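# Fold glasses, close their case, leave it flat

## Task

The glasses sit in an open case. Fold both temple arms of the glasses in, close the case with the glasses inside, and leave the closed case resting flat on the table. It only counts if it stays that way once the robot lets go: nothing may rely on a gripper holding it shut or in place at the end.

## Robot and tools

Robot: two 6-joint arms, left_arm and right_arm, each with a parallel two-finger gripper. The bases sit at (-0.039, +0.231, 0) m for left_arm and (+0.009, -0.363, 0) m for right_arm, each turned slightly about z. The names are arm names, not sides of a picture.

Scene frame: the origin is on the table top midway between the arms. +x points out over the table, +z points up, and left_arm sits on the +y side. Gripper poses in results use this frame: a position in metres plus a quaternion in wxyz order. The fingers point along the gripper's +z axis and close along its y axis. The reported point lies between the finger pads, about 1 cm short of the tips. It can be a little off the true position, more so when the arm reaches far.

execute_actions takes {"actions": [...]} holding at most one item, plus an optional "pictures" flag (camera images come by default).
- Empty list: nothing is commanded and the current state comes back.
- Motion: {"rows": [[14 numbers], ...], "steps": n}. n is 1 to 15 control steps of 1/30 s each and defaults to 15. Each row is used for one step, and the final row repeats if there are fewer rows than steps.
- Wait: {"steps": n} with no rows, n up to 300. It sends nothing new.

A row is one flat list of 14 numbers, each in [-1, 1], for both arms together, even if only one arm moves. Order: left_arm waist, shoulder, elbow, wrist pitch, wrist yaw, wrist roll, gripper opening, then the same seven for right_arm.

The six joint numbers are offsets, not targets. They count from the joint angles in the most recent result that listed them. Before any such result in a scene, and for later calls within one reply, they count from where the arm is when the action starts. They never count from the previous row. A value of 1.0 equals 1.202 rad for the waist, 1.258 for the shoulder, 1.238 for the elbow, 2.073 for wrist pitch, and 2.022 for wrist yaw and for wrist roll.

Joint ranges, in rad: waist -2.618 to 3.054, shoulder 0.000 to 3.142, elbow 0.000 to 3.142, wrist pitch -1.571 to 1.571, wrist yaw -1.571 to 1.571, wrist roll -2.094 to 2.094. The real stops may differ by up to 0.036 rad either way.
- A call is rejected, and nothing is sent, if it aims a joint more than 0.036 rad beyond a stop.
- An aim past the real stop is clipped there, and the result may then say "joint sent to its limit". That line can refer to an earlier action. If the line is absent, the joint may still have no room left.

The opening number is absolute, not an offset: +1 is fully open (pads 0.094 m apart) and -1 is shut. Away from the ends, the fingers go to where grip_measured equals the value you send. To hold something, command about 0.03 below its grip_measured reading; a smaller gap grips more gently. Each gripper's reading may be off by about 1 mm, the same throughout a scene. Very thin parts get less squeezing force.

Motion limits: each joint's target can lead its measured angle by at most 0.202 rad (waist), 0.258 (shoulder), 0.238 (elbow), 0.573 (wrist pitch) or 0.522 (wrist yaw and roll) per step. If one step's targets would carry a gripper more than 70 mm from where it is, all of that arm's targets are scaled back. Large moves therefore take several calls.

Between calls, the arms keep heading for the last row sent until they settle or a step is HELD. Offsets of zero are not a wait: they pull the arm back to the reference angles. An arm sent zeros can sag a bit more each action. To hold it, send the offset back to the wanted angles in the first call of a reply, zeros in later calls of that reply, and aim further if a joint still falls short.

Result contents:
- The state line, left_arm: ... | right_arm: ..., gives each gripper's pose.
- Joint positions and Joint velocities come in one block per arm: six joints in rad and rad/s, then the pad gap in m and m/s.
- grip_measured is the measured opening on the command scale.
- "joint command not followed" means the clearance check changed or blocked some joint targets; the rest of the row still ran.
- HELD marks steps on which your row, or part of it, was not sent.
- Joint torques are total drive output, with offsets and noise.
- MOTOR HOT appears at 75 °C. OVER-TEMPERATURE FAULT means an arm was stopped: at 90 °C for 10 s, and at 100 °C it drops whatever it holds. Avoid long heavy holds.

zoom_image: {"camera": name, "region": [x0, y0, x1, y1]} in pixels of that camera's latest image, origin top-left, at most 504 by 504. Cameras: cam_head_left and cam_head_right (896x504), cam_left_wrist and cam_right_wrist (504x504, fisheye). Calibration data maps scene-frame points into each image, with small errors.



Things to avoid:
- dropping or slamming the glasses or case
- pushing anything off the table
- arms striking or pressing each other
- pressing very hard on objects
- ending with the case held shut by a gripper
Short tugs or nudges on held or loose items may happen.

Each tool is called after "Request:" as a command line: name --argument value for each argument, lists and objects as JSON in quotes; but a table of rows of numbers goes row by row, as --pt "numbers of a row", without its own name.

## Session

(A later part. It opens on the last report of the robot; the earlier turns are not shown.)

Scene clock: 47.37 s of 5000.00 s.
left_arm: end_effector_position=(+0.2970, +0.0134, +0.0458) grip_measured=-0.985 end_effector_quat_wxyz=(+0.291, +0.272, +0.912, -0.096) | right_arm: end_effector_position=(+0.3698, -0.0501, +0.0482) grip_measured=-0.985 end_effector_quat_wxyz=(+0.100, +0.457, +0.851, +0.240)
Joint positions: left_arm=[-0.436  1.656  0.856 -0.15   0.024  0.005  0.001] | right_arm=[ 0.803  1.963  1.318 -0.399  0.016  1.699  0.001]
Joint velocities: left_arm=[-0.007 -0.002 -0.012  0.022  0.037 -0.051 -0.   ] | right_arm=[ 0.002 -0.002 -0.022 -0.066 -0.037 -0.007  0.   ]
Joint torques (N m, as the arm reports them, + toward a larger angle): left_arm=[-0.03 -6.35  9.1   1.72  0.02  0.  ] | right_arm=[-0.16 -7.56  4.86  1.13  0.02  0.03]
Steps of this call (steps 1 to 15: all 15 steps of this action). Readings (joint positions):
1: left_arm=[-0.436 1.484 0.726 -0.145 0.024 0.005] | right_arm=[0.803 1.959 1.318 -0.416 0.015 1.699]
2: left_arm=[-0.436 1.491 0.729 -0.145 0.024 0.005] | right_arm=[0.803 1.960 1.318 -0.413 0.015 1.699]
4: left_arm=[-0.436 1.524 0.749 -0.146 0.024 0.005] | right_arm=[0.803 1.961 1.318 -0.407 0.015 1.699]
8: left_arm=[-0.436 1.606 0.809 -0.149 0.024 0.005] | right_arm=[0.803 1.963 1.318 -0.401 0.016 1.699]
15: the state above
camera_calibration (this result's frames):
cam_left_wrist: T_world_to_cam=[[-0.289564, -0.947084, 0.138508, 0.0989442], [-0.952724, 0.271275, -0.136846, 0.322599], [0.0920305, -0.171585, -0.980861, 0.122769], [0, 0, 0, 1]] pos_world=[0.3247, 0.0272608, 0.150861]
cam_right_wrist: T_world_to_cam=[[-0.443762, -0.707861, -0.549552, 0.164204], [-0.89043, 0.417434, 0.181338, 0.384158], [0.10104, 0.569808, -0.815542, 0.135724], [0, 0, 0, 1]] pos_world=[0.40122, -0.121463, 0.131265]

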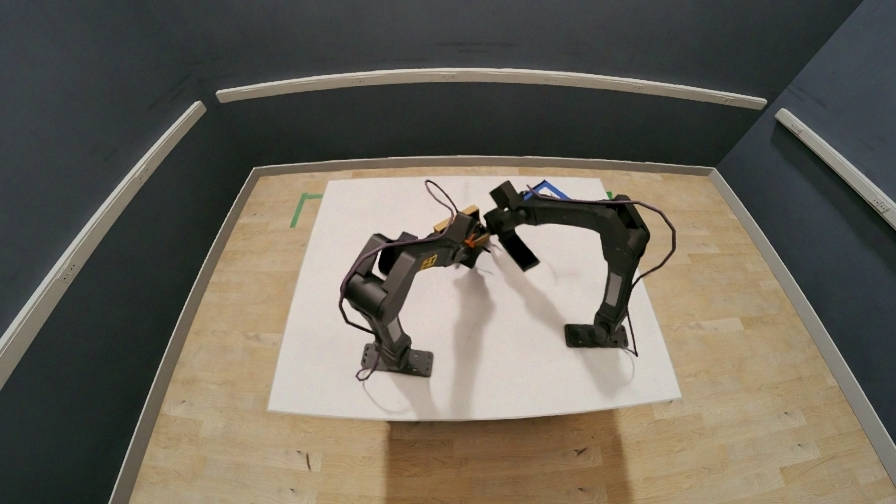

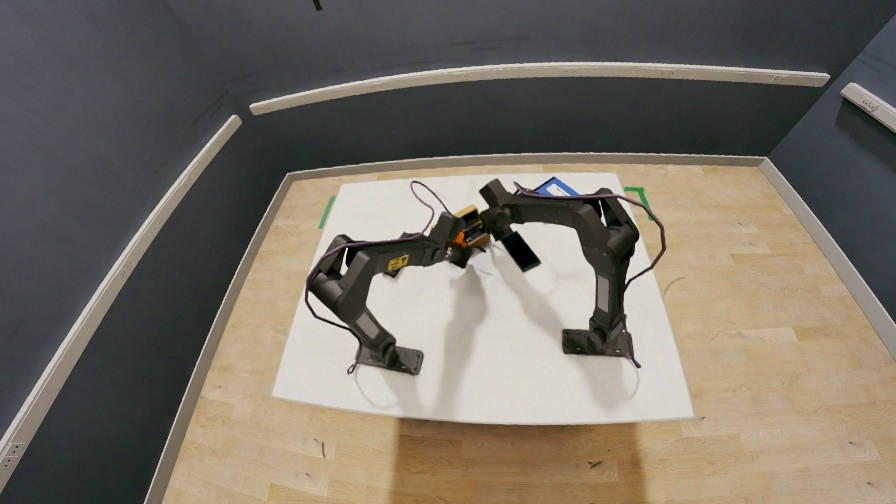

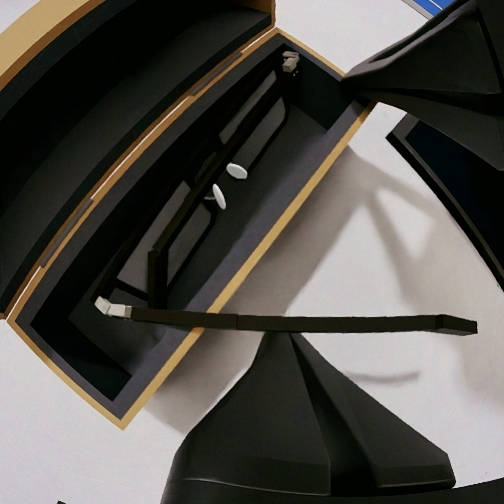

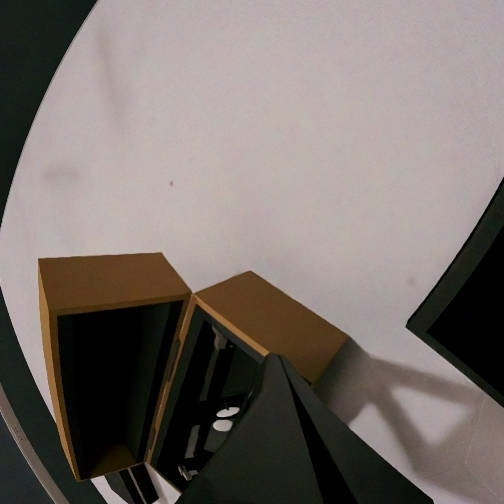

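Folding. Continue, rising.

Request:
execute_actions --actions '[{"rows":[[0,0.01,0.04,0,0,0,-1,0,0.03,0,-0.02,0,0,-1],[0,0.02,0.055,0,0,0,-1,0,0.03,0,-0.02,0,0,-1],[0,0.03,0.07,0,0,0,-1,0,0.03,0,-0.02,0,0,-1],[0,0.04,0.085,0,0,0,-1,0,0.03,0,-0.02,0,0,-1],[0.01,0.05,0.1,0,0,0,-1,0,0.03,0,-0.02,0,0,-1],[0.02,0.06,0.115,0,0,0,-1,0,0.03,0,-0.02,0,0,-1],[0.03,0.065,0.125,0,0,0,-1,0,0.03,0,-0.02,0,0,-1]]}]'

Scene clock: 52.13 s of 5000.00 s.
left_arm: end_effector_position=(+0.3364, +0.0033, +0.0661) grip_measured=-0.985 end_effector_quat_wxyz=(+0.321, +0.256, +0.906, -0.099) | right_arm: end_effector_position=(+0.3698, -0.0501, +0.0482) grip_measured=-0.985 end_effector_quat_wxyz=(+0.100, +0.457, +0.851, +0.240)
Joint positions: left_arm=[-0.407  1.727  0.988 -0.147  0.024  0.005  0.001] | right_arm=[ 0.803  1.963  1.318 -0.399  0.016  1.699  0.001]
Joint velocities: left_arm=[-0.007 -0.007 -0.002 -0.081  0.022  0.022  0.001] | right_arm=[ 0.002  0.002  0.007 -0.095  0.022 -0.007 -0.   ]
Joint torques (N m, as the arm reports them, + toward a larger angle): left_arm=[ 0.55 -6.96  8.76  1.76  0.05  0.  ] | right_arm=[-0.18 -7.09  4.7   0.87  0.05  0.02]
Steps of this call (steps 1 to 15: the robot went on to your last target; steps 16 to 90: nothing new was sent; then 1.27 s passed at rest; steps 91 to 105: all 15 steps of this action). Readings (joint positions):
91: left_arm=[-0.436 1.656 0.858 -0.152 0.024 0.005] | right_arm=[0.803 1.963 1.318 -0.399 0.016 1.699]
92: left_arm=[-0.436 1.659 0.865 -0.157 0.024 0.005] | right_arm=[0.803 1.963 1.318 -0.399 0.016 1.699]
94: left_arm=[-0.436 1.677 0.895 -0.162 0.024 0.005] | right_arm=[0.803 1.963 1.318 -0.399 0.016 1.699]
98: left_arm=[-0.425 1.722 0.971 -0.156 0.024 0.005] | right_arm=[0.803 1.963 1.318 -0.399 0.016 1.699]
105: the state above
camera_calibration (this result's frames):
cam_left_wrist: T_world_to_cam=[[-0.270125, -0.950244, 0.155143, 0.0903595], [-0.951153, 0.23835, -0.196208, 0.369226], [0.149467, -0.200566, -0.968211, 0.117304], [0, 0, 0, 1]] pos_world=[0.358066, 0.0213858, 0.172001]
cam_right_wrist: T_world_to_cam=[[-0.443762, -0.707861, -0.549552, 0.164204], [-0.89043, 0.417434, 0.181338, 0.384158], [0.10104, 0.569808, -0.815542, 0.135724], [0, 0, 0, 1]] pos_world=[0.40122, -0.121463, 0.131265]

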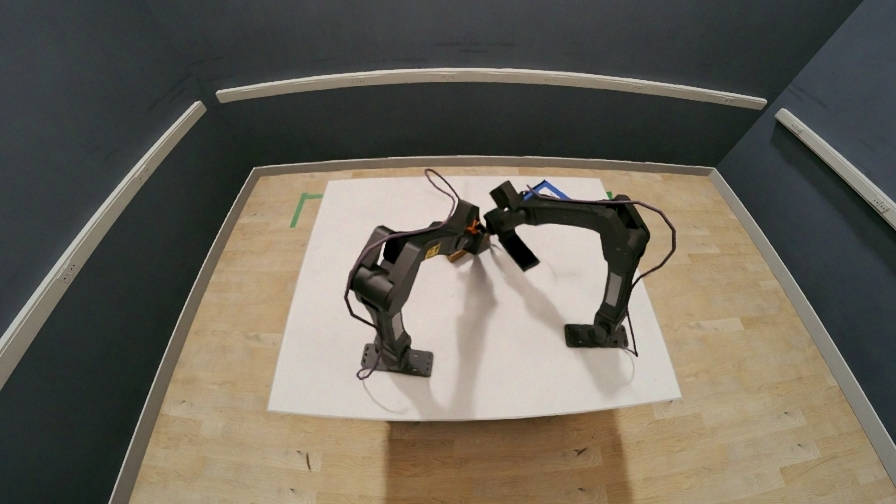

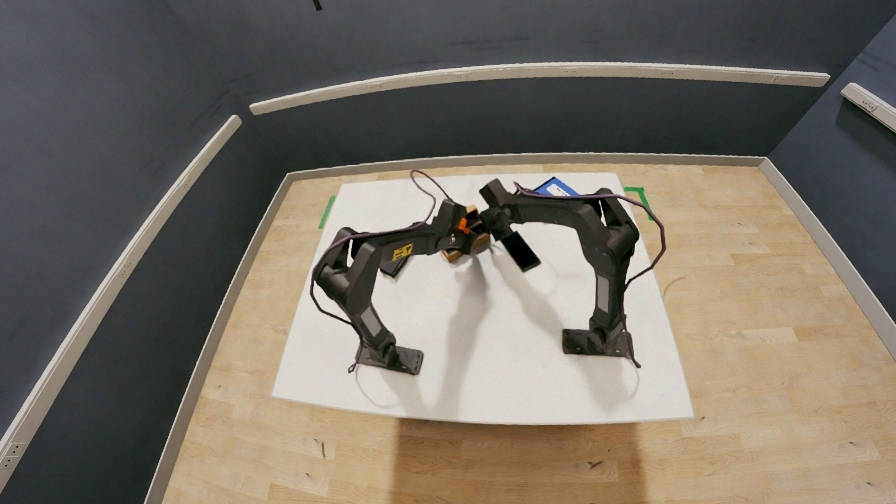

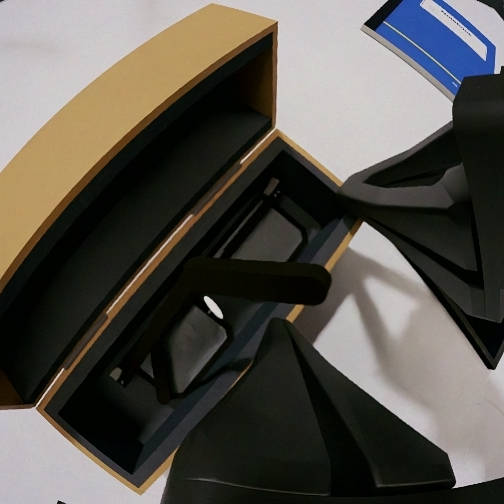

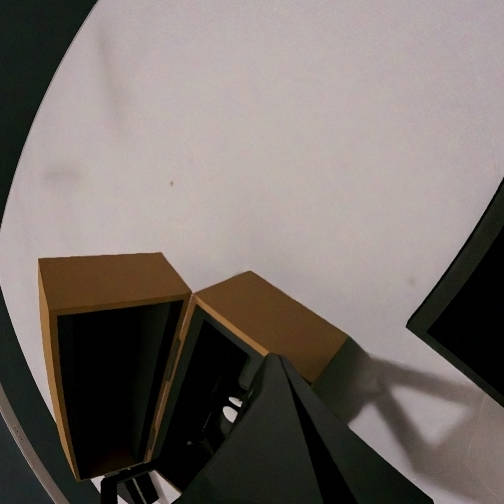

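Request:
execute_actions --actions '[{"rows":[[0,-0.05,-0.07,-0.17,0,0,-1,0,-0.1,0,0,0,0,-1],[0,-0.08,-0.07,-0.17,0,0,-1,0,-0.1,0,0,0,0,-1],[0,-0.11,-0.07,-0.17,0,0,-1,-0.1,-0.1,0,0,0,0,-1],[0,-0.14,-0.07,-0.17,0,0,-1,-0.2,-0.1,0,0,0,0,-1],[0,-0.18,-0.07,-0.17,0,0,-1,-0.3,-0.1,0,0,0,0,-1],[0,-0.22,-0.07,-0.17,0,0,-1,-0.3,-0.1,0,0,0,0,-1]]}]' --pictures false

Request:
execute_actions --actions '[{"rows":[[0.05,0,0.33,-0.17,0,0,-1,0,0,0,0,0,0,-1]]}]' --pictures false

Request:
execute_actions --actions '[{"rows":[[0,0.29,0.25,-0.01,0,0,-1,0,0,0,0,0,0,-1]]}]'

Scene clock: 60.23 s of 5000.00 s.
left_arm: end_effector_position=(+0.2670, +0.0448, +0.0932) grip_measured=-0.985 end_effector_quat_wxyz=(+0.261, +0.261, +0.926, -0.084) | right_arm: end_effector_position=(+0.4673, -0.2138, +0.0960) grip_measured=-0.985 end_effector_quat_wxyz=(+0.176, +0.607, +0.731, +0.258)
Joint positions: left_arm=[-0.407  1.447  0.899 -0.468  0.024  0.005  0.001] | right_arm=[ 0.406  1.856  1.309 -0.389  0.024  1.699  0.001]
Joint velocities: left_arm=[ 0.017  0.017  0.002 -0.081  0.022 -0.037  0.   ] | right_arm=[ 0.178 -0.002 -0.007  0.007  0.022 -0.007  0.001]
Joint torques (N m, as the arm reports them, + toward a larger angle): left_arm=[-0.06 -5.    7.27  1.39  0.04 -0.02] | right_arm=[  1.6  -10.91   5.53   1.33   0.01   0.04]
Steps of this call (steps 1 to 15: the robot went on to your last target; steps 16 to 90: nothing new was sent; then 4.60 s passed at rest; steps 91 to 105: all 15 steps of this action). Readings (joint positions):
91: left_arm=[-0.407 1.722 0.984 -0.170 0.024 0.005] | right_arm=[0.803 1.952 1.316 -0.398 0.016 1.699]
92: left_arm=[-0.407 1.703 0.970 -0.215 0.024 0.005] | right_arm=[0.803 1.936 1.311 -0.405 0.016 1.699]
94: left_arm=[-0.407 1.642 0.928 -0.318 0.024 0.005] | right_arm=[0.773 1.896 1.309 -0.408 -0.000 1.699]
98: left_arm=[-0.407 1.492 0.899 -0.446 0.024 0.005] | right_arm=[0.599 1.856 1.309 -0.391 -0.006 1.699]
105: the state above

Scene clock: 60.73 s of 5000.00 s.
left_arm: end_effector_position=(+0.3025, +0.0474, +0.2105) grip_measured=-0.985 end_effector_quat_wxyz=(+0.310, +0.233, +0.917, -0.089) | right_arm: end_effector_position=(+0.4665, -0.2111, +0.0960) grip_measured=-0.985 end_effector_quat_wxyz=(+0.174, +0.605, +0.732, +0.260)
Joint positions: left_arm=[-0.353  1.44   1.307 -0.78   0.027  0.005  0.001] | right_arm=[ 0.411  1.856  1.309 -0.389  0.021  1.699  0.001]
Joint velocities: left_arm=[-0.012  0.002  0.022 -0.198  0.051  0.007 -0.001] | right_arm=[-0.007 -0.032 -0.007  0.007  0.007  0.051 -0.   ]
Joint torques (N m, as the arm reports them, + toward a larger angle): left_arm=[ 0.5  -5.09  7.5   1.62  0.03  0.  ] | right_arm=[-0.25 -9.59  4.88  1.45  0.1   0.05]
Steps of this call (steps 1 to 15: all 15 steps of this action). Readings (joint positions):
1: left_arm=[-0.401 1.452 0.935 -0.536 0.027 0.005] | right_arm=[0.409 1.856 1.309 -0.389 0.023 1.699]
2: left_arm=[-0.390 1.464 0.995 -0.623 0.028 0.005] | right_arm=[0.411 1.856 1.309 -0.389 0.021 1.699]
4: left_arm=[-0.364 1.471 1.128 -0.708 0.028 0.005] | right_arm=[0.411 1.856 1.309 -0.389 0.021 1.699]
8: left_arm=[-0.353 1.447 1.299 -0.724 0.027 0.005] | right_arm=[0.411 1.856 1.309 -0.389 0.021 1.699]
15: the state above

Scene clock: 61.23 s of 5000.00 s.
left_arm: end_effector_position=(+0.3749, +0.0094, +0.1686) grip_measured=-0.985 end_effector_quat_wxyz=(+0.265, +0.236, +0.932, -0.078) | right_arm: end_effector_position=(+0.4665, -0.2111, +0.0960) grip_measured=-0.985 end_effector_quat_wxyz=(+0.174, +0.605, +0.732, +0.260)
Joint positions: left_arm=[-0.353  1.823  1.602 -0.79   0.027  0.005  0.001] | right_arm=[ 0.411  1.856  1.309 -0.389  0.021  1.699  0.001]
Joint velocities: left_arm=[ 0.007 -0.081 -0.002 -0.022  0.037  0.007 -0.001] | right_arm=[-0.002 -0.012 -0.002  0.022 -0.007  0.022 -0.001]
Joint torques (N m, as the arm reports them, + toward a larger angle): left_arm=[  0.08 -10.17   8.47   1.47   0.04   0.  ] | right_arm=[-0.12 -9.74  5.08  1.4   0.06  0.03]
Steps of this call (steps 1 to 15: all 15 steps of this action). Readings (joint positions):
1: left_arm=[-0.353 1.475 1.350 -0.824 0.027 0.005] | right_arm=[0.411 1.856 1.309 -0.389 0.021 1.699]
2: left_arm=[-0.353 1.542 1.432 -0.848 0.027 0.005] | right_arm=[0.411 1.856 1.309 -0.389 0.021 1.699]
4: left_arm=[-0.353 1.691 1.569 -0.800 0.027 0.005] | right_arm=[0.411 1.856 1.309 -0.389 0.021 1.699]
8: left_arm=[-0.353 1.827 1.602 -0.771 0.027 0.005] | right_arm=[0.411 1.856 1.309 -0.389 0.021 1.699]
15: the state above
camera_calibration (this result's frames):
cam_left_wrist: T_world_to_cam=[[-0.204371, -0.970919, 0.124695, 0.0712803], [-0.977592, 0.195869, -0.0771311, 0.414687], [0.0504641, -0.137664, -0.989193, 0.252102], [0, 0, 0, 1]] pos_world=[0.40724, 0.0226883, 0.272474]
cam_right_wrist: T_world_to_cam=[[-0.619917, -0.46441, -0.632477, 0.260883], [-0.677974, 0.722811, 0.133771, 0.498671], [0.395037, 0.51173, -0.762941, 0.102177], [0, 0, 0, 1]] pos_world=[0.459449, -0.291576, 0.176249]

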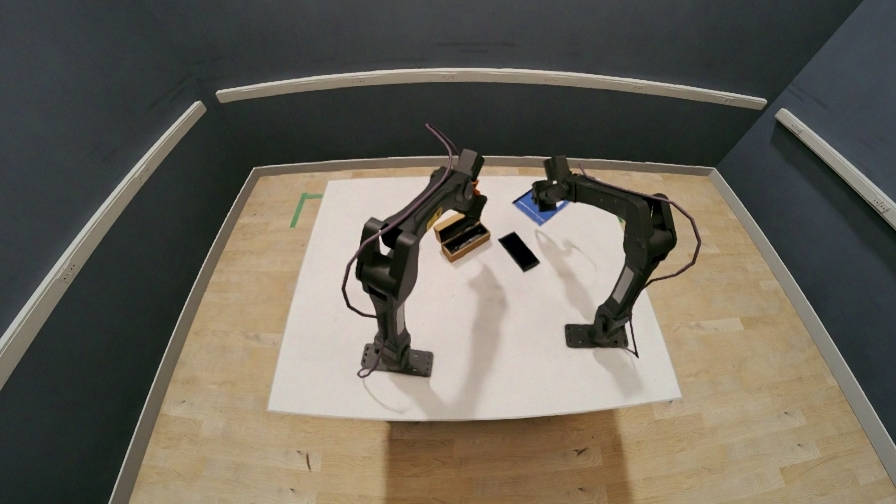

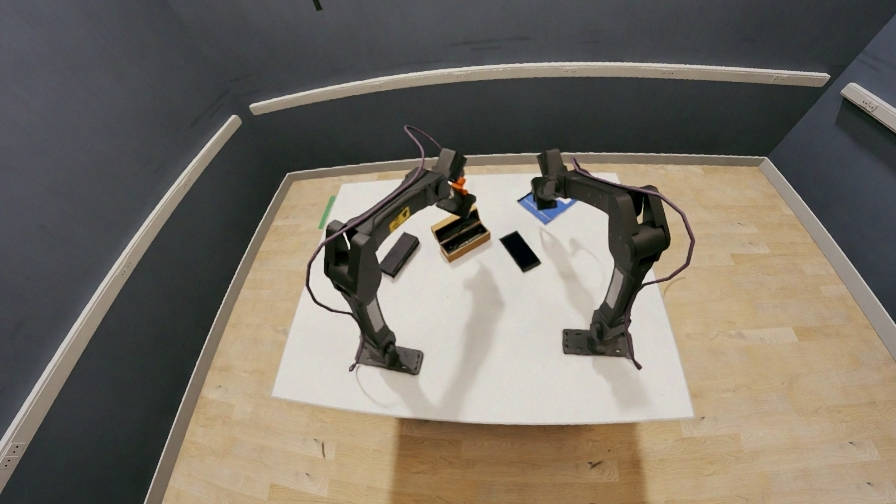

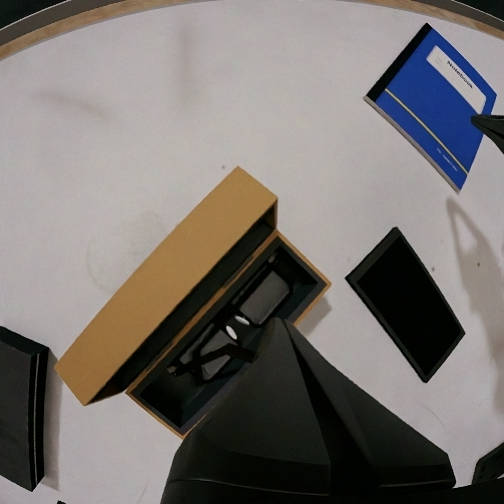

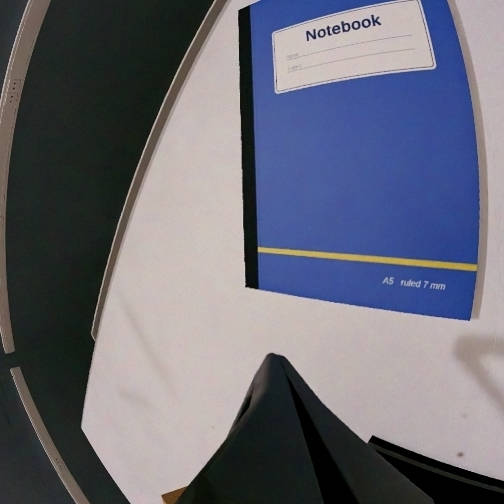

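Request:
execute_actions --actions '[{"rows":[[0.02,0.04,0,-0.02,0,0,-1,0,0,0,0,0,0,-1],[0.02,0.06,0,-0.02,0,0,-1,0,0,0,0,0,0,-1],[0.02,0.07,0,-0.02,0,0,-1,0,0,0,0,0,0,-1],[0.02,0.08,0,-0.02,0,0,-1,0,0,0,0,0,0,-1],[0.02,0.09,0,-0.02,0,0,-1,0,0,0,0,0,0,-1],[0.02,0.1,0,-0.02,0,0,-1,0,0,0,0,0,0,-1],[0.02,0.11,0,-0.02,0,0,-1,0,0,0,0,0,0,-1],[0.02,0.12,0,-0.02,0,0,-1,0,0,0,0,0,0,-1]]}]'

Scene clock: 65.50 s of 5000.00 s.
left_arm: end_effector_position=(+0.3742, +0.0177, +0.0924) grip_measured=-0.985 end_effector_quat_wxyz=(+0.175, +0.233, +0.955, -0.055) | right_arm: end_effector_position=(+0.4665, -0.2111, +0.0960) grip_measured=-0.985 end_effector_quat_wxyz=(+0.174, +0.605, +0.732, +0.260)
Joint positions: left_arm=[-0.337  1.986  1.602 -0.819  0.028  0.005  0.001] | right_arm=[ 0.411  1.856  1.309 -0.389  0.021  1.699  0.001]
Joint velocities: left_arm=[-0.012  0.002  0.002 -0.007 -0.022 -0.022 -0.001] | right_arm=[-0.017  0.002 -0.002 -0.066  0.022 -0.022 -0.001]
Joint torques (N m, as the arm reports them, + toward a larger angle): left_arm=[  0.64 -11.43   6.9    1.14   0.05   0.01] | right_arm=[ 0.01 -9.69  4.96  1.42  0.04  0.02]
Steps of this call (steps 1 to 15: the robot went on to your last target; steps 16 to 90: nothing new was sent; then 0.77 s passed at rest; steps 91 to 105: all 15 steps of this action). Readings (joint positions):
91: left_arm=[-0.351 1.824 1.602 -0.792 0.028 0.005] | right_arm=[0.411 1.856 1.309 -0.389 0.021 1.699]
92: left_arm=[-0.350 1.831 1.602 -0.793 0.028 0.005] | right_arm=[0.411 1.856 1.309 -0.389 0.021 1.699]
94: left_arm=[-0.344 1.863 1.602 -0.794 0.028 0.005] | right_arm=[0.411 1.856 1.309 -0.389 0.021 1.699]
98: left_arm=[-0.337 1.947 1.602 -0.804 0.028 0.005] | right_arm=[0.411 1.856 1.309 -0.389 0.021 1.699]
105: the state above
camera_calibration (this result's frames):
cam_left_wrist: T_world_to_cam=[[-0.172894, -0.982361, 0.0712421, 0.0820755], [-0.977922, 0.179832, 0.106436, 0.389961], [-0.11737, -0.0512671, -0.991764, 0.239348], [0, 0, 0, 1]] pos_world=[0.423634, 0.0227711, 0.190024]
cam_right_wrist: T_world_to_cam=[[-0.619917, -0.46441, -0.632477, 0.260883], [-0.677974, 0.722811, 0.133771, 0.498671], [0.395037, 0.51173, -0.762941, 0.102177], [0, 0, 0, 1]] pos_world=[0.459449, -0.291576, 0.176249]

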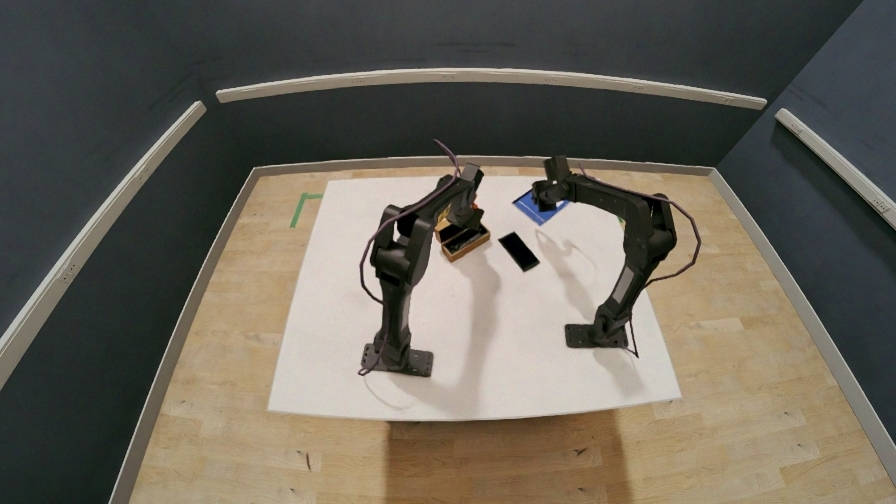

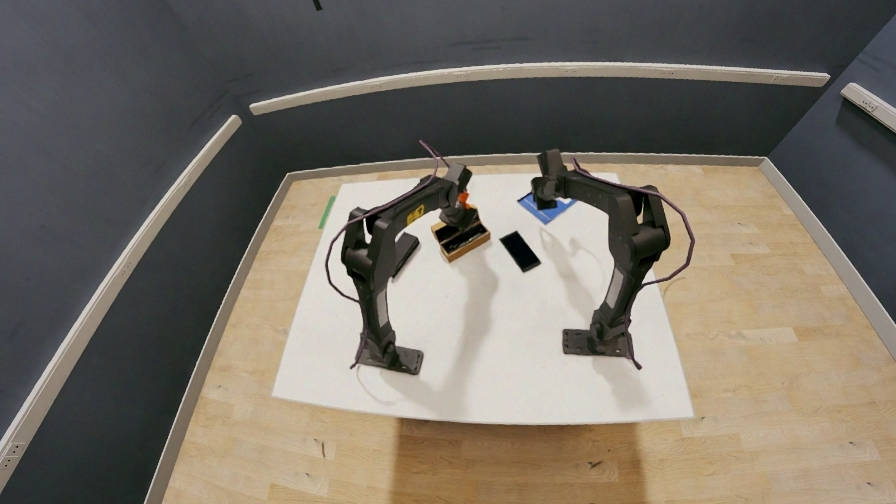

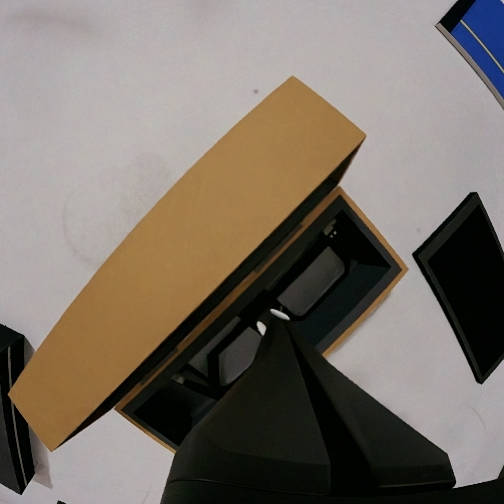

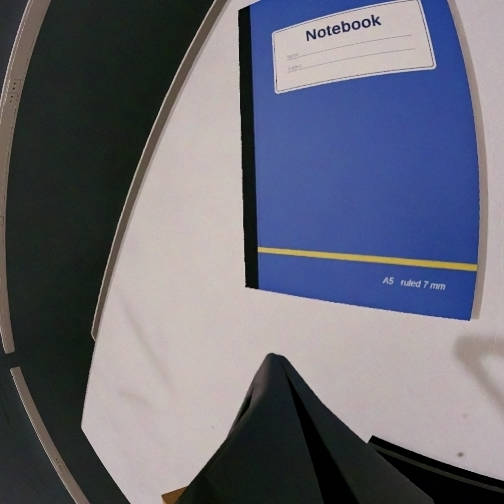

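Request:
zoom_image --camera "cam_head_right" --region '[420, 190, 510, 270]'

Region (420, 190, 510, 270) of cam_head_right's 896x504 image, scaled by 5.600, with more detail than that image has.

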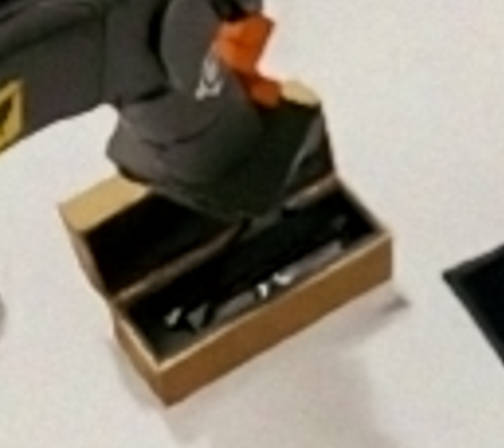

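Request:
execute_actions --actions '[{"rows":[[0,-0.12,0,0,0,0,-1,0,0,0,0,0,0,-1]],"steps":10}]' --pictures false

Request:
execute_actions --actions '[{"rows":[[0,0,0,-0.055,0,0.95,-1,0,0,0,0,0,0,-1]]}]' --pictures false

Request:
execute_actions --actions '[{"steps":20}]'

Scene clock: 70.67 s of 5000.00 s.
left_arm: end_effector_position=(+0.3716, +0.0190, +0.1631) grip_measured=-0.985 end_effector_quat_wxyz=(+0.251, +0.230, +0.937, -0.073) | right_arm: end_effector_position=(+0.4665, -0.2111, +0.0960) grip_measured=-0.985 end_effector_quat_wxyz=(+0.174, +0.605, +0.732, +0.260)
Joint positions: left_arm=[-0.337  1.82   1.592 -0.814  0.028  0.005  0.001] | right_arm=[ 0.411  1.856  1.309 -0.389  0.021  1.699  0.001]
Joint velocities: left_arm=[-0.007  0.066 -0.002 -0.051 -0.066  0.037 -0.   ] | right_arm=[ 0.002 -0.002 -0.012  0.007 -0.051  0.066  0.   ]
Joint torques (N m, as the arm reports them, + toward a larger angle): left_arm=[-0.07 -8.11  8.21  1.48  0.03  0.  ] | right_arm=[ 0.01 -9.65  5.1   1.41  0.05  0.01]
Steps of this call (steps 1 to 15: the robot went on to your last target; steps 16 to 90: nothing new was sent; then 1.83 s passed at rest; steps 91 to 100: all 10 steps of this action). Readings (joint positions):
91: left_arm=[-0.337 1.973 1.599 -0.818 0.028 0.005] | right_arm=[0.411 1.856 1.309 -0.389 0.021 1.699]
92: left_arm=[-0.337 1.953 1.593 -0.823 0.028 0.005] | right_arm=[0.411 1.856 1.309 -0.389 0.021 1.699]
94: left_arm=[-0.337 1.898 1.592 -0.827 0.028 0.005] | right_arm=[0.411 1.856 1.309 -0.389 0.021 1.699]
98: left_arm=[-0.337 1.822 1.592 -0.816 0.028 0.005] | right_arm=[0.411 1.856 1.309 -0.389 0.021 1.699]
100: the state above

Scene clock: 71.17 s of 5000.00 s.
left_arm: end_effector_position=(+0.3537, +0.0282, +0.1519) grip_measured=-0.985 end_effector_quat_wxyz=(+0.195, +0.811, +0.544, +0.094) | right_arm: end_effector_position=(+0.4665, -0.2111, +0.0960) grip_measured=-0.985 end_effector_quat_wxyz=(+0.174, +0.605, +0.732, +0.260)
Joint positions: left_arm=[-0.337  1.821  1.592 -0.906  0.027  1.485  0.001] | right_arm=[ 0.411  1.856  1.309 -0.389  0.021  1.699  0.001]
Joint velocities: left_arm=[ 0.002  0.002  0.002 -0.051  0.037  2.821  0.001] | right_arm=[-0.002 -0.017 -0.022 -0.051  0.022 -0.007  0.001]
Joint torques (N m, as the arm reports them, + toward a larger angle): left_arm=[ 0.02 -9.04  7.18  1.15  0.03 -0.01] | right_arm=[ 0.07 -9.64  5.06  1.45  0.05  0.02]
Steps of this call (steps 1 to 15: all 15 steps of this action). Readings (joint positions):
1: left_arm=[-0.337 1.821 1.592 -0.824 0.027 0.086] | right_arm=[0.411 1.856 1.309 -0.389 0.021 1.699]
2: left_arm=[-0.337 1.821 1.592 -0.841 0.027 0.186] | right_arm=[0.411 1.856 1.309 -0.389 0.021 1.699]
4: left_arm=[-0.337 1.821 1.592 -0.869 0.027 0.386] | right_arm=[0.411 1.856 1.309 -0.389 0.021 1.699]
8: left_arm=[-0.337 1.821 1.592 -0.895 0.027 0.785] | right_arm=[0.411 1.856 1.309 -0.389 0.021 1.699]
15: the state above

Scene clock: 71.83 s of 5000.00 s.
left_arm: end_effector_position=(+0.3535, +0.0282, +0.1518) grip_measured=-0.985 end_effector_quat_wxyz=(+0.170, +0.909, +0.357, +0.133) | right_arm: end_effector_position=(+0.4665, -0.2111, +0.0960) grip_measured=-0.985 end_effector_quat_wxyz=(+0.174, +0.605, +0.732, +0.260)
Joint positions: left_arm=[-0.337  1.821  1.592 -0.906  0.027  1.917  0.001] | right_arm=[ 0.411  1.856  1.309 -0.389  0.021  1.699  0.001]
Joint velocities: left_arm=[-0.007 -0.022 -0.002  0.095 -0.037  0.037 -0.001] | right_arm=[-0.012  0.017  0.017 -0.051 -0.037 -0.051 -0.001]
Joint torques (N m, as the arm reports them, + toward a larger angle): left_arm=[ 0.02 -9.15  7.06  1.15  0.03  0.04] | right_arm=[-0.11 -9.69  5.09  1.38  0.06 -0.01]
Steps of this call (steps 1 to 20: the robot went on to your last target). Readings (joint positions):
1: left_arm=[-0.337 1.821 1.592 -0.906 0.027 1.572] | right_arm=[0.411 1.856 1.309 -0.389 0.021 1.699]
2: left_arm=[-0.337 1.821 1.592 -0.906 0.027 1.643] | right_arm=[0.411 1.856 1.309 -0.389 0.021 1.699]
4: left_arm=[-0.337 1.821 1.592 -0.906 0.027 1.744] | right_arm=[0.411 1.856 1.309 -0.389 0.021 1.699]
8: left_arm=[-0.337 1.821 1.592 -0.906 0.027 1.850] | right_arm=[0.411 1.856 1.309 -0.389 0.021 1.699]
20: the state above
camera_calibration (this result's frames):
cam_left_wrist: T_world_to_cam=[[-0.764491, 0.431019, -0.479349, 0.337421], [0.265148, 0.888033, 0.375625, -0.13879], [0.587579, 0.160064, -0.793177, 0.0110725], [0, 0, 0, 1]] pos_world=[0.28825, -0.0239576, 0.222658]
cam_right_wrist: T_world_to_cam=[[-0.619917, -0.46441, -0.632477, 0.260883], [-0.677974, 0.722811, 0.133771, 0.498671], [0.395037, 0.51173, -0.762941, 0.102177], [0, 0, 0, 1]] pos_world=[0.459449, -0.291576, 0.176249]

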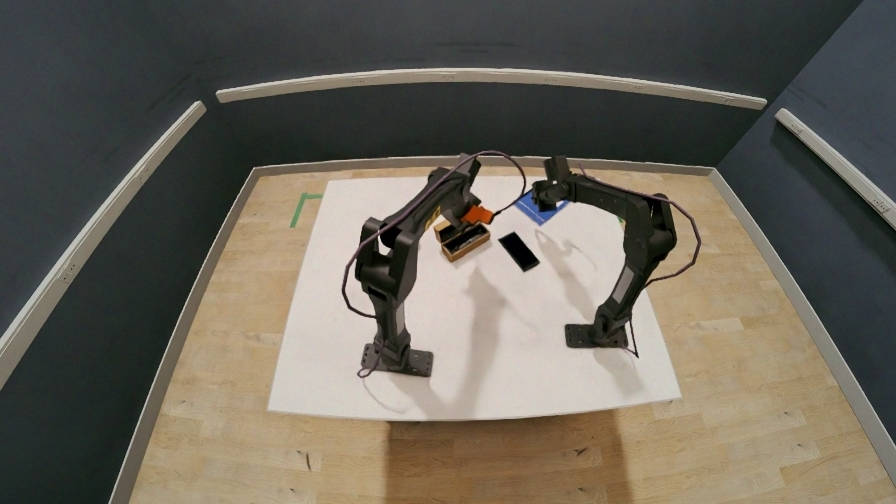

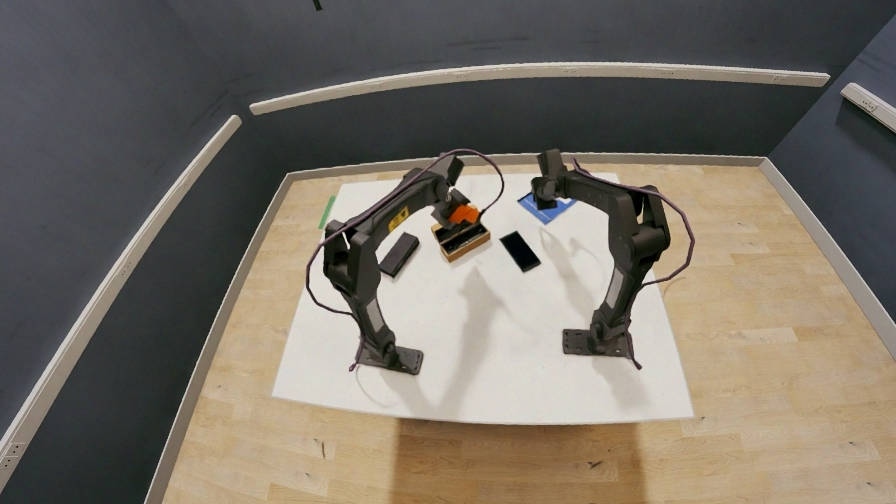

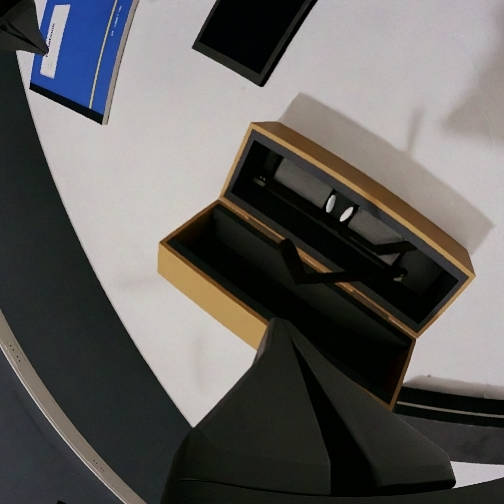

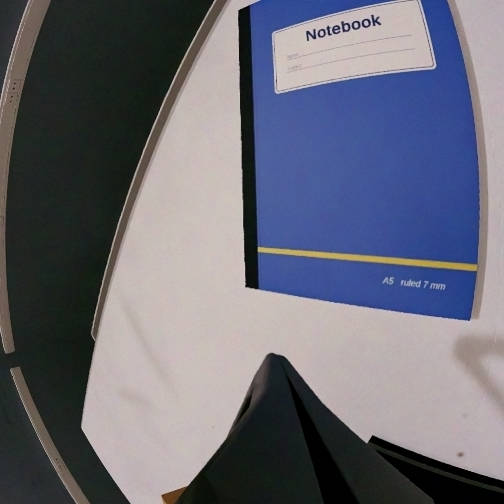

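Request:
execute_actions --actions '[{"rows":[[0,0.03,0,-0.01,0,0,-1,0,0,0,0,0,0,-1],[0,0.04,0,-0.01,0,0,-1,0,0,0,0,0,0,-1],[0,0.05,0,-0.01,0,0,-1,0,0,0,0,0,0,-1],[0,0.06,0,-0.01,0,0,-1,0,0,0,0,0,0,-1],[0,0.07,0,-0.01,0,0,-1,0,0,0,0,0,0,-1],[0,0.08,0,-0.01,0,0,-1,0,0,0,0,0,0,-1],[0,0.09,0,-0.01,0,0,-1,0,0,0,0,0,0,-1],[0,0.1,0,-0.01,0,0,-1,0,0,0,0,0,0,-1]]}]'

Scene clock: 76.90 s of 5000.00 s.
left_arm: end_effector_position=(+0.3531, +0.0285, +0.0957) grip_measured=-0.985 end_effector_quat_wxyz=(+0.120, +0.921, +0.361, +0.089) | right_arm: end_effector_position=(+0.4665, -0.2111, +0.0960) grip_measured=-0.985 end_effector_quat_wxyz=(+0.174, +0.605, +0.732, +0.260)
Joint positions: left_arm=[-0.337  1.953  1.592 -0.911  0.027  1.922  0.001] | right_arm=[ 0.411  1.856  1.309 -0.389  0.021  1.699  0.001]
Joint velocities: left_arm=[-0.002  0.012 -0.012 -0.037  0.037  0.037  0.002] | right_arm=[-0.012 -0.002 -0.002 -0.037  0.037 -0.007 -0.   ]
Joint torques (N m, as the arm reports them, + toward a larger angle): left_arm=[  0.04 -10.48   6.87   0.93   0.04  -0.04] | right_arm=[-0.26 -9.8   5.01  1.42  0.08  0.02]
Steps of this call (steps 1 to 30: the robot went on to your last target; steps 31 to 90: nothing new was sent; then 1.57 s passed at rest; steps 91 to 105: all 15 steps of this action). Readings (joint positions):
91: left_arm=[-0.337 1.823 1.592 -0.907 0.027 1.922] | right_arm=[0.411 1.856 1.309 -0.389 0.021 1.699]
92: left_arm=[-0.337 1.828 1.592 -0.907 0.027 1.922] | right_arm=[0.411 1.856 1.309 -0.389 0.021 1.699]
94: left_arm=[-0.337 1.849 1.592 -0.907 0.027 1.922] | right_arm=[0.411 1.856 1.309 -0.389 0.021 1.699]
98: left_arm=[-0.337 1.913 1.592 -0.907 0.027 1.922] | right_arm=[0.411 1.856 1.309 -0.389 0.021 1.699]
105: the state above
camera_calibration (this result's frames):
cam_left_wrist: T_world_to_cam=[[-0.812978, 0.461124, -0.355572, 0.314522], [0.315764, 0.862179, 0.396157, -0.136977], [0.489244, 0.20979, -0.846539, 0.00521844], [0, 0, 0, 1]] pos_world=[0.296399, -0.0280295, 0.170517]
cam_right_wrist: T_world_to_cam=[[-0.619917, -0.46441, -0.632477, 0.260883], [-0.677974, 0.722811, 0.133771, 0.498671], [0.395037, 0.51173, -0.762941, 0.102177], [0, 0, 0, 1]] pos_world=[0.459449, -0.291576, 0.176249]

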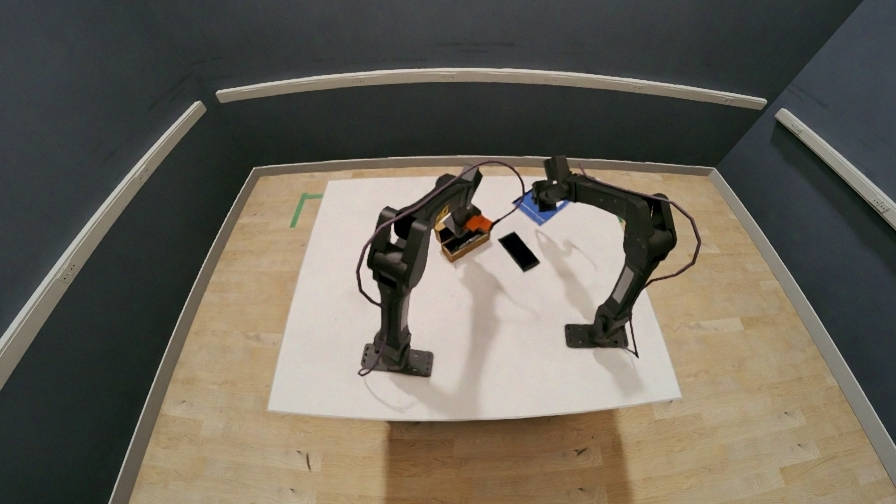

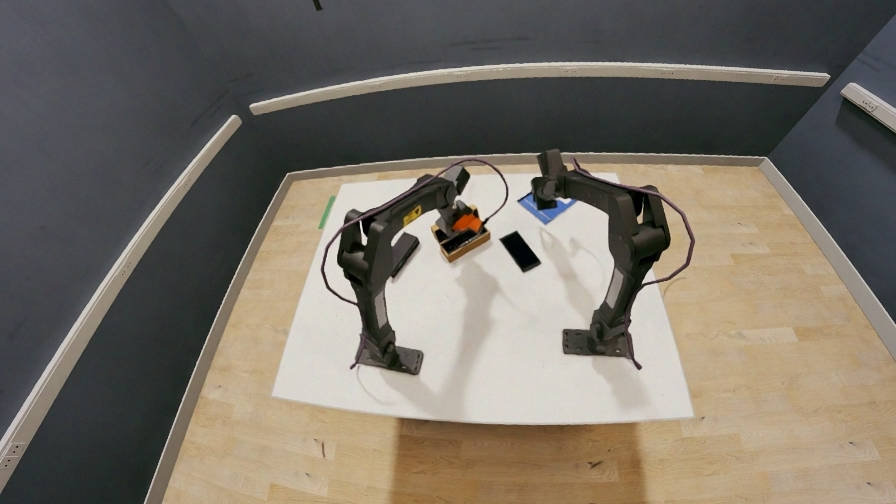

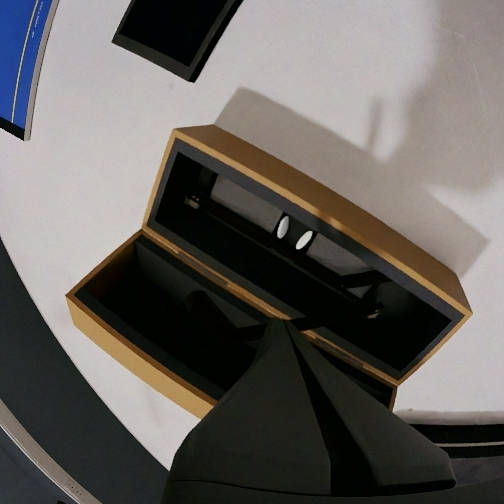

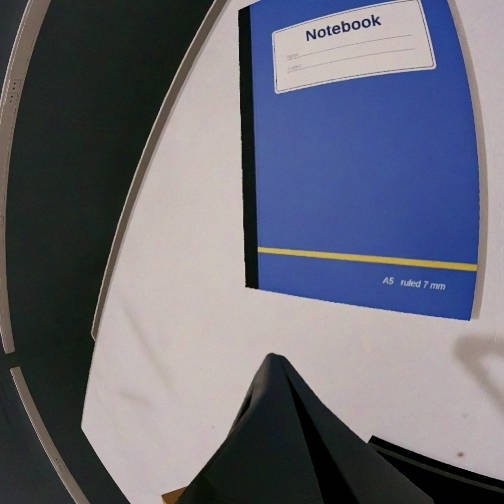

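On it. Continue.

Request:
execute_actions --actions '[{"rows":[[0,0.02,0,0.01,0,0,-1,0,0,0,0,0,0,-1],[0,0.03,0,0.01,0,0,-1,0,0,0,0,0,0,-1],[0,0.04,0,0.015,0,0,-1,0,0,0,0,0,0,-1],[0,0.05,0,0.02,0,0,-1,0,0,0,0,0,0,-1],[0,0.06,0,0.02,0,0,-1,0,0,0,0,0,0,-1],[0,0.07,0,0.025,0,0,-1,0,0,0,0,0,0,-1],[0,0.08,0,0.03,0,0,-1,0,0,0,0,0,0,-1],[0,0.09,0,0.03,0,0,-1,0,0,0,0,0,0,-1]]}]'

Request:
zoom_image --camera "cam_left_wrist" --region '[50, 100, 504, 400]'

Scene clock: 80.50 s of 5000.00 s.
left_arm: end_effector_position=(+0.3591, +0.0255, +0.0501) grip_measured=-0.985 end_effector_quat_wxyz=(+0.096, +0.925, +0.363, +0.068) | right_arm: end_effector_position=(+0.4665, -0.2111, +0.0960) grip_measured=-0.985 end_effector_quat_wxyz=(+0.174, +0.605, +0.732, +0.260)
Joint positions: left_arm=[-0.337  2.068  1.592 -0.861  0.027  1.922  0.001] | right_arm=[ 0.411  1.856  1.309 -0.389  0.021  1.699  0.001]
Joint velocities: left_arm=[-0.012  0.007  0.007 -0.007  0.007 -0.007  0.   ] | right_arm=[ 0.017  0.012 -0.022  0.022  0.037  0.007 -0.001]
Joint torques (N m, as the arm reports them, + toward a larger angle): left_arm=[ -0.06 -11.07   6.69   1.01   0.04  -0.01] | right_arm=[-0.09 -9.59  5.15  1.45  0.08  0.02]
Steps of this call (steps 1 to 15: the robot went on to your last target; steps 16 to 90: nothing new was sent; then 0.10 s passed at rest; steps 91 to 105: all 15 steps of this action). Readings (joint positions):
91: left_arm=[-0.337 1.954 1.592 -0.911 0.027 1.922] | right_arm=[0.411 1.856 1.309 -0.389 0.021 1.699]
92: left_arm=[-0.337 1.957 1.592 -0.908 0.027 1.922] | right_arm=[0.411 1.856 1.309 -0.389 0.021 1.699]
94: left_arm=[-0.337 1.970 1.592 -0.899 0.027 1.922] | right_arm=[0.411 1.856 1.309 -0.389 0.021 1.699]
98: left_arm=[-0.337 2.025 1.592 -0.876 0.027 1.922] | right_arm=[0.411 1.856 1.309 -0.389 0.021 1.699]
105: the state above
camera_calibration (this result's frames):
cam_left_wrist: T_world_to_cam=[[-0.83178, 0.470666, -0.294306, 0.308028], [0.33873, 0.850382, 0.402633, -0.12652], [0.439778, 0.235211, -0.866759, -0.0175866], [0, 0, 0, 1]] pos_world=[0.306801, -0.0332512, 0.126352]
cam_right_wrist: T_world_to_cam=[[-0.619917, -0.46441, -0.632477, 0.260883], [-0.677974, 0.722811, 0.133771, 0.498671], [0.395037, 0.51173, -0.762941, 0.102177], [0, 0, 0, 1]] pos_world=[0.459449, -0.291576, 0.176249]

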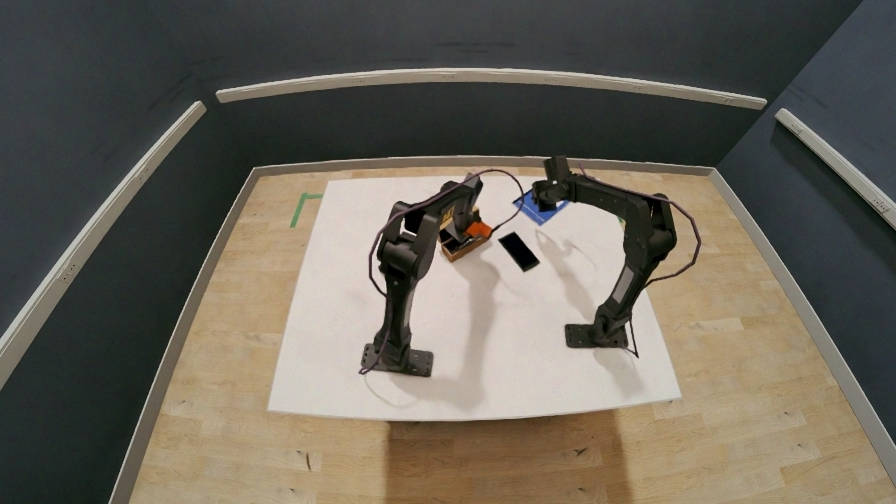

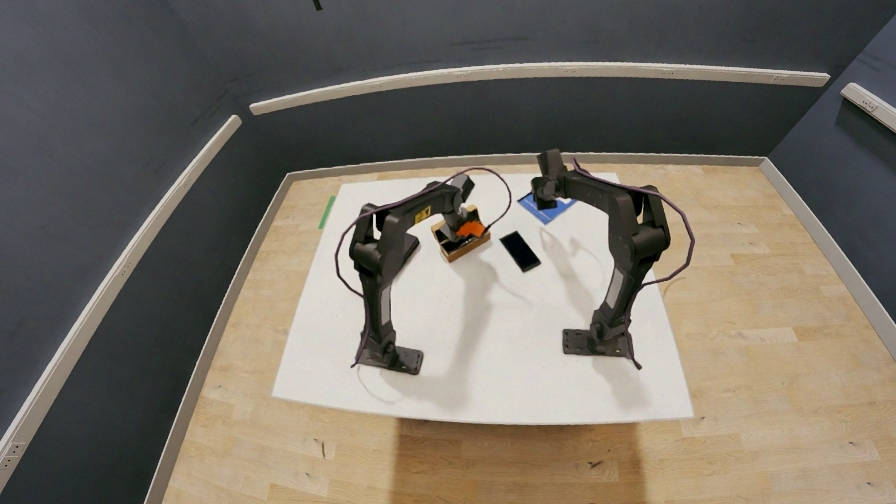

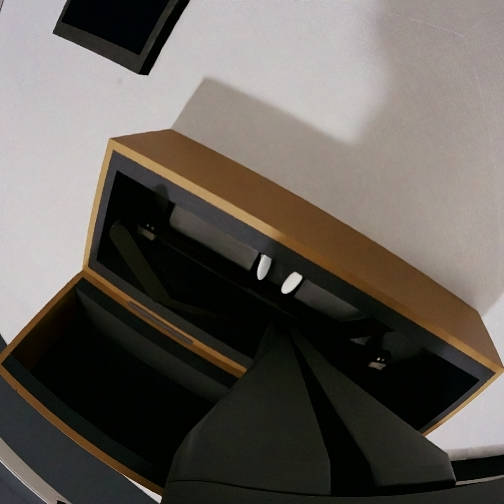

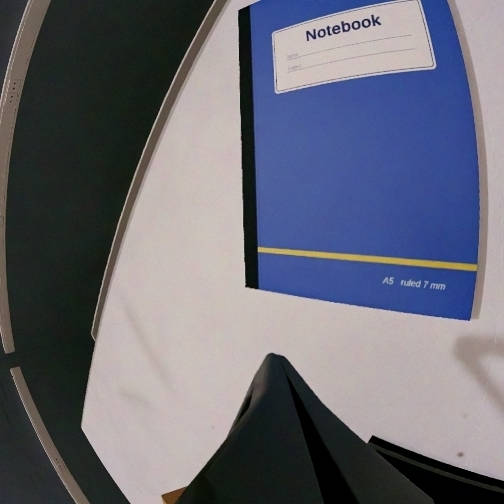

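Region (50, 100, 504, 400) of cam_left_wrist's 504x504 image, scaled by 1.110, with more detail than that image has; it fills the top 333 rows of this view, and the rest is white.

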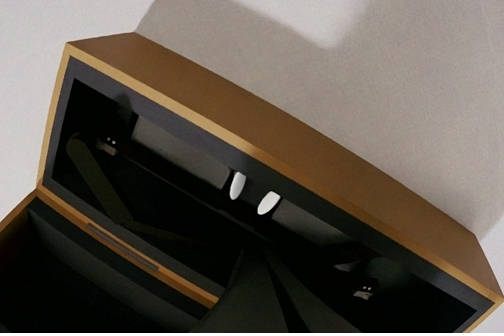

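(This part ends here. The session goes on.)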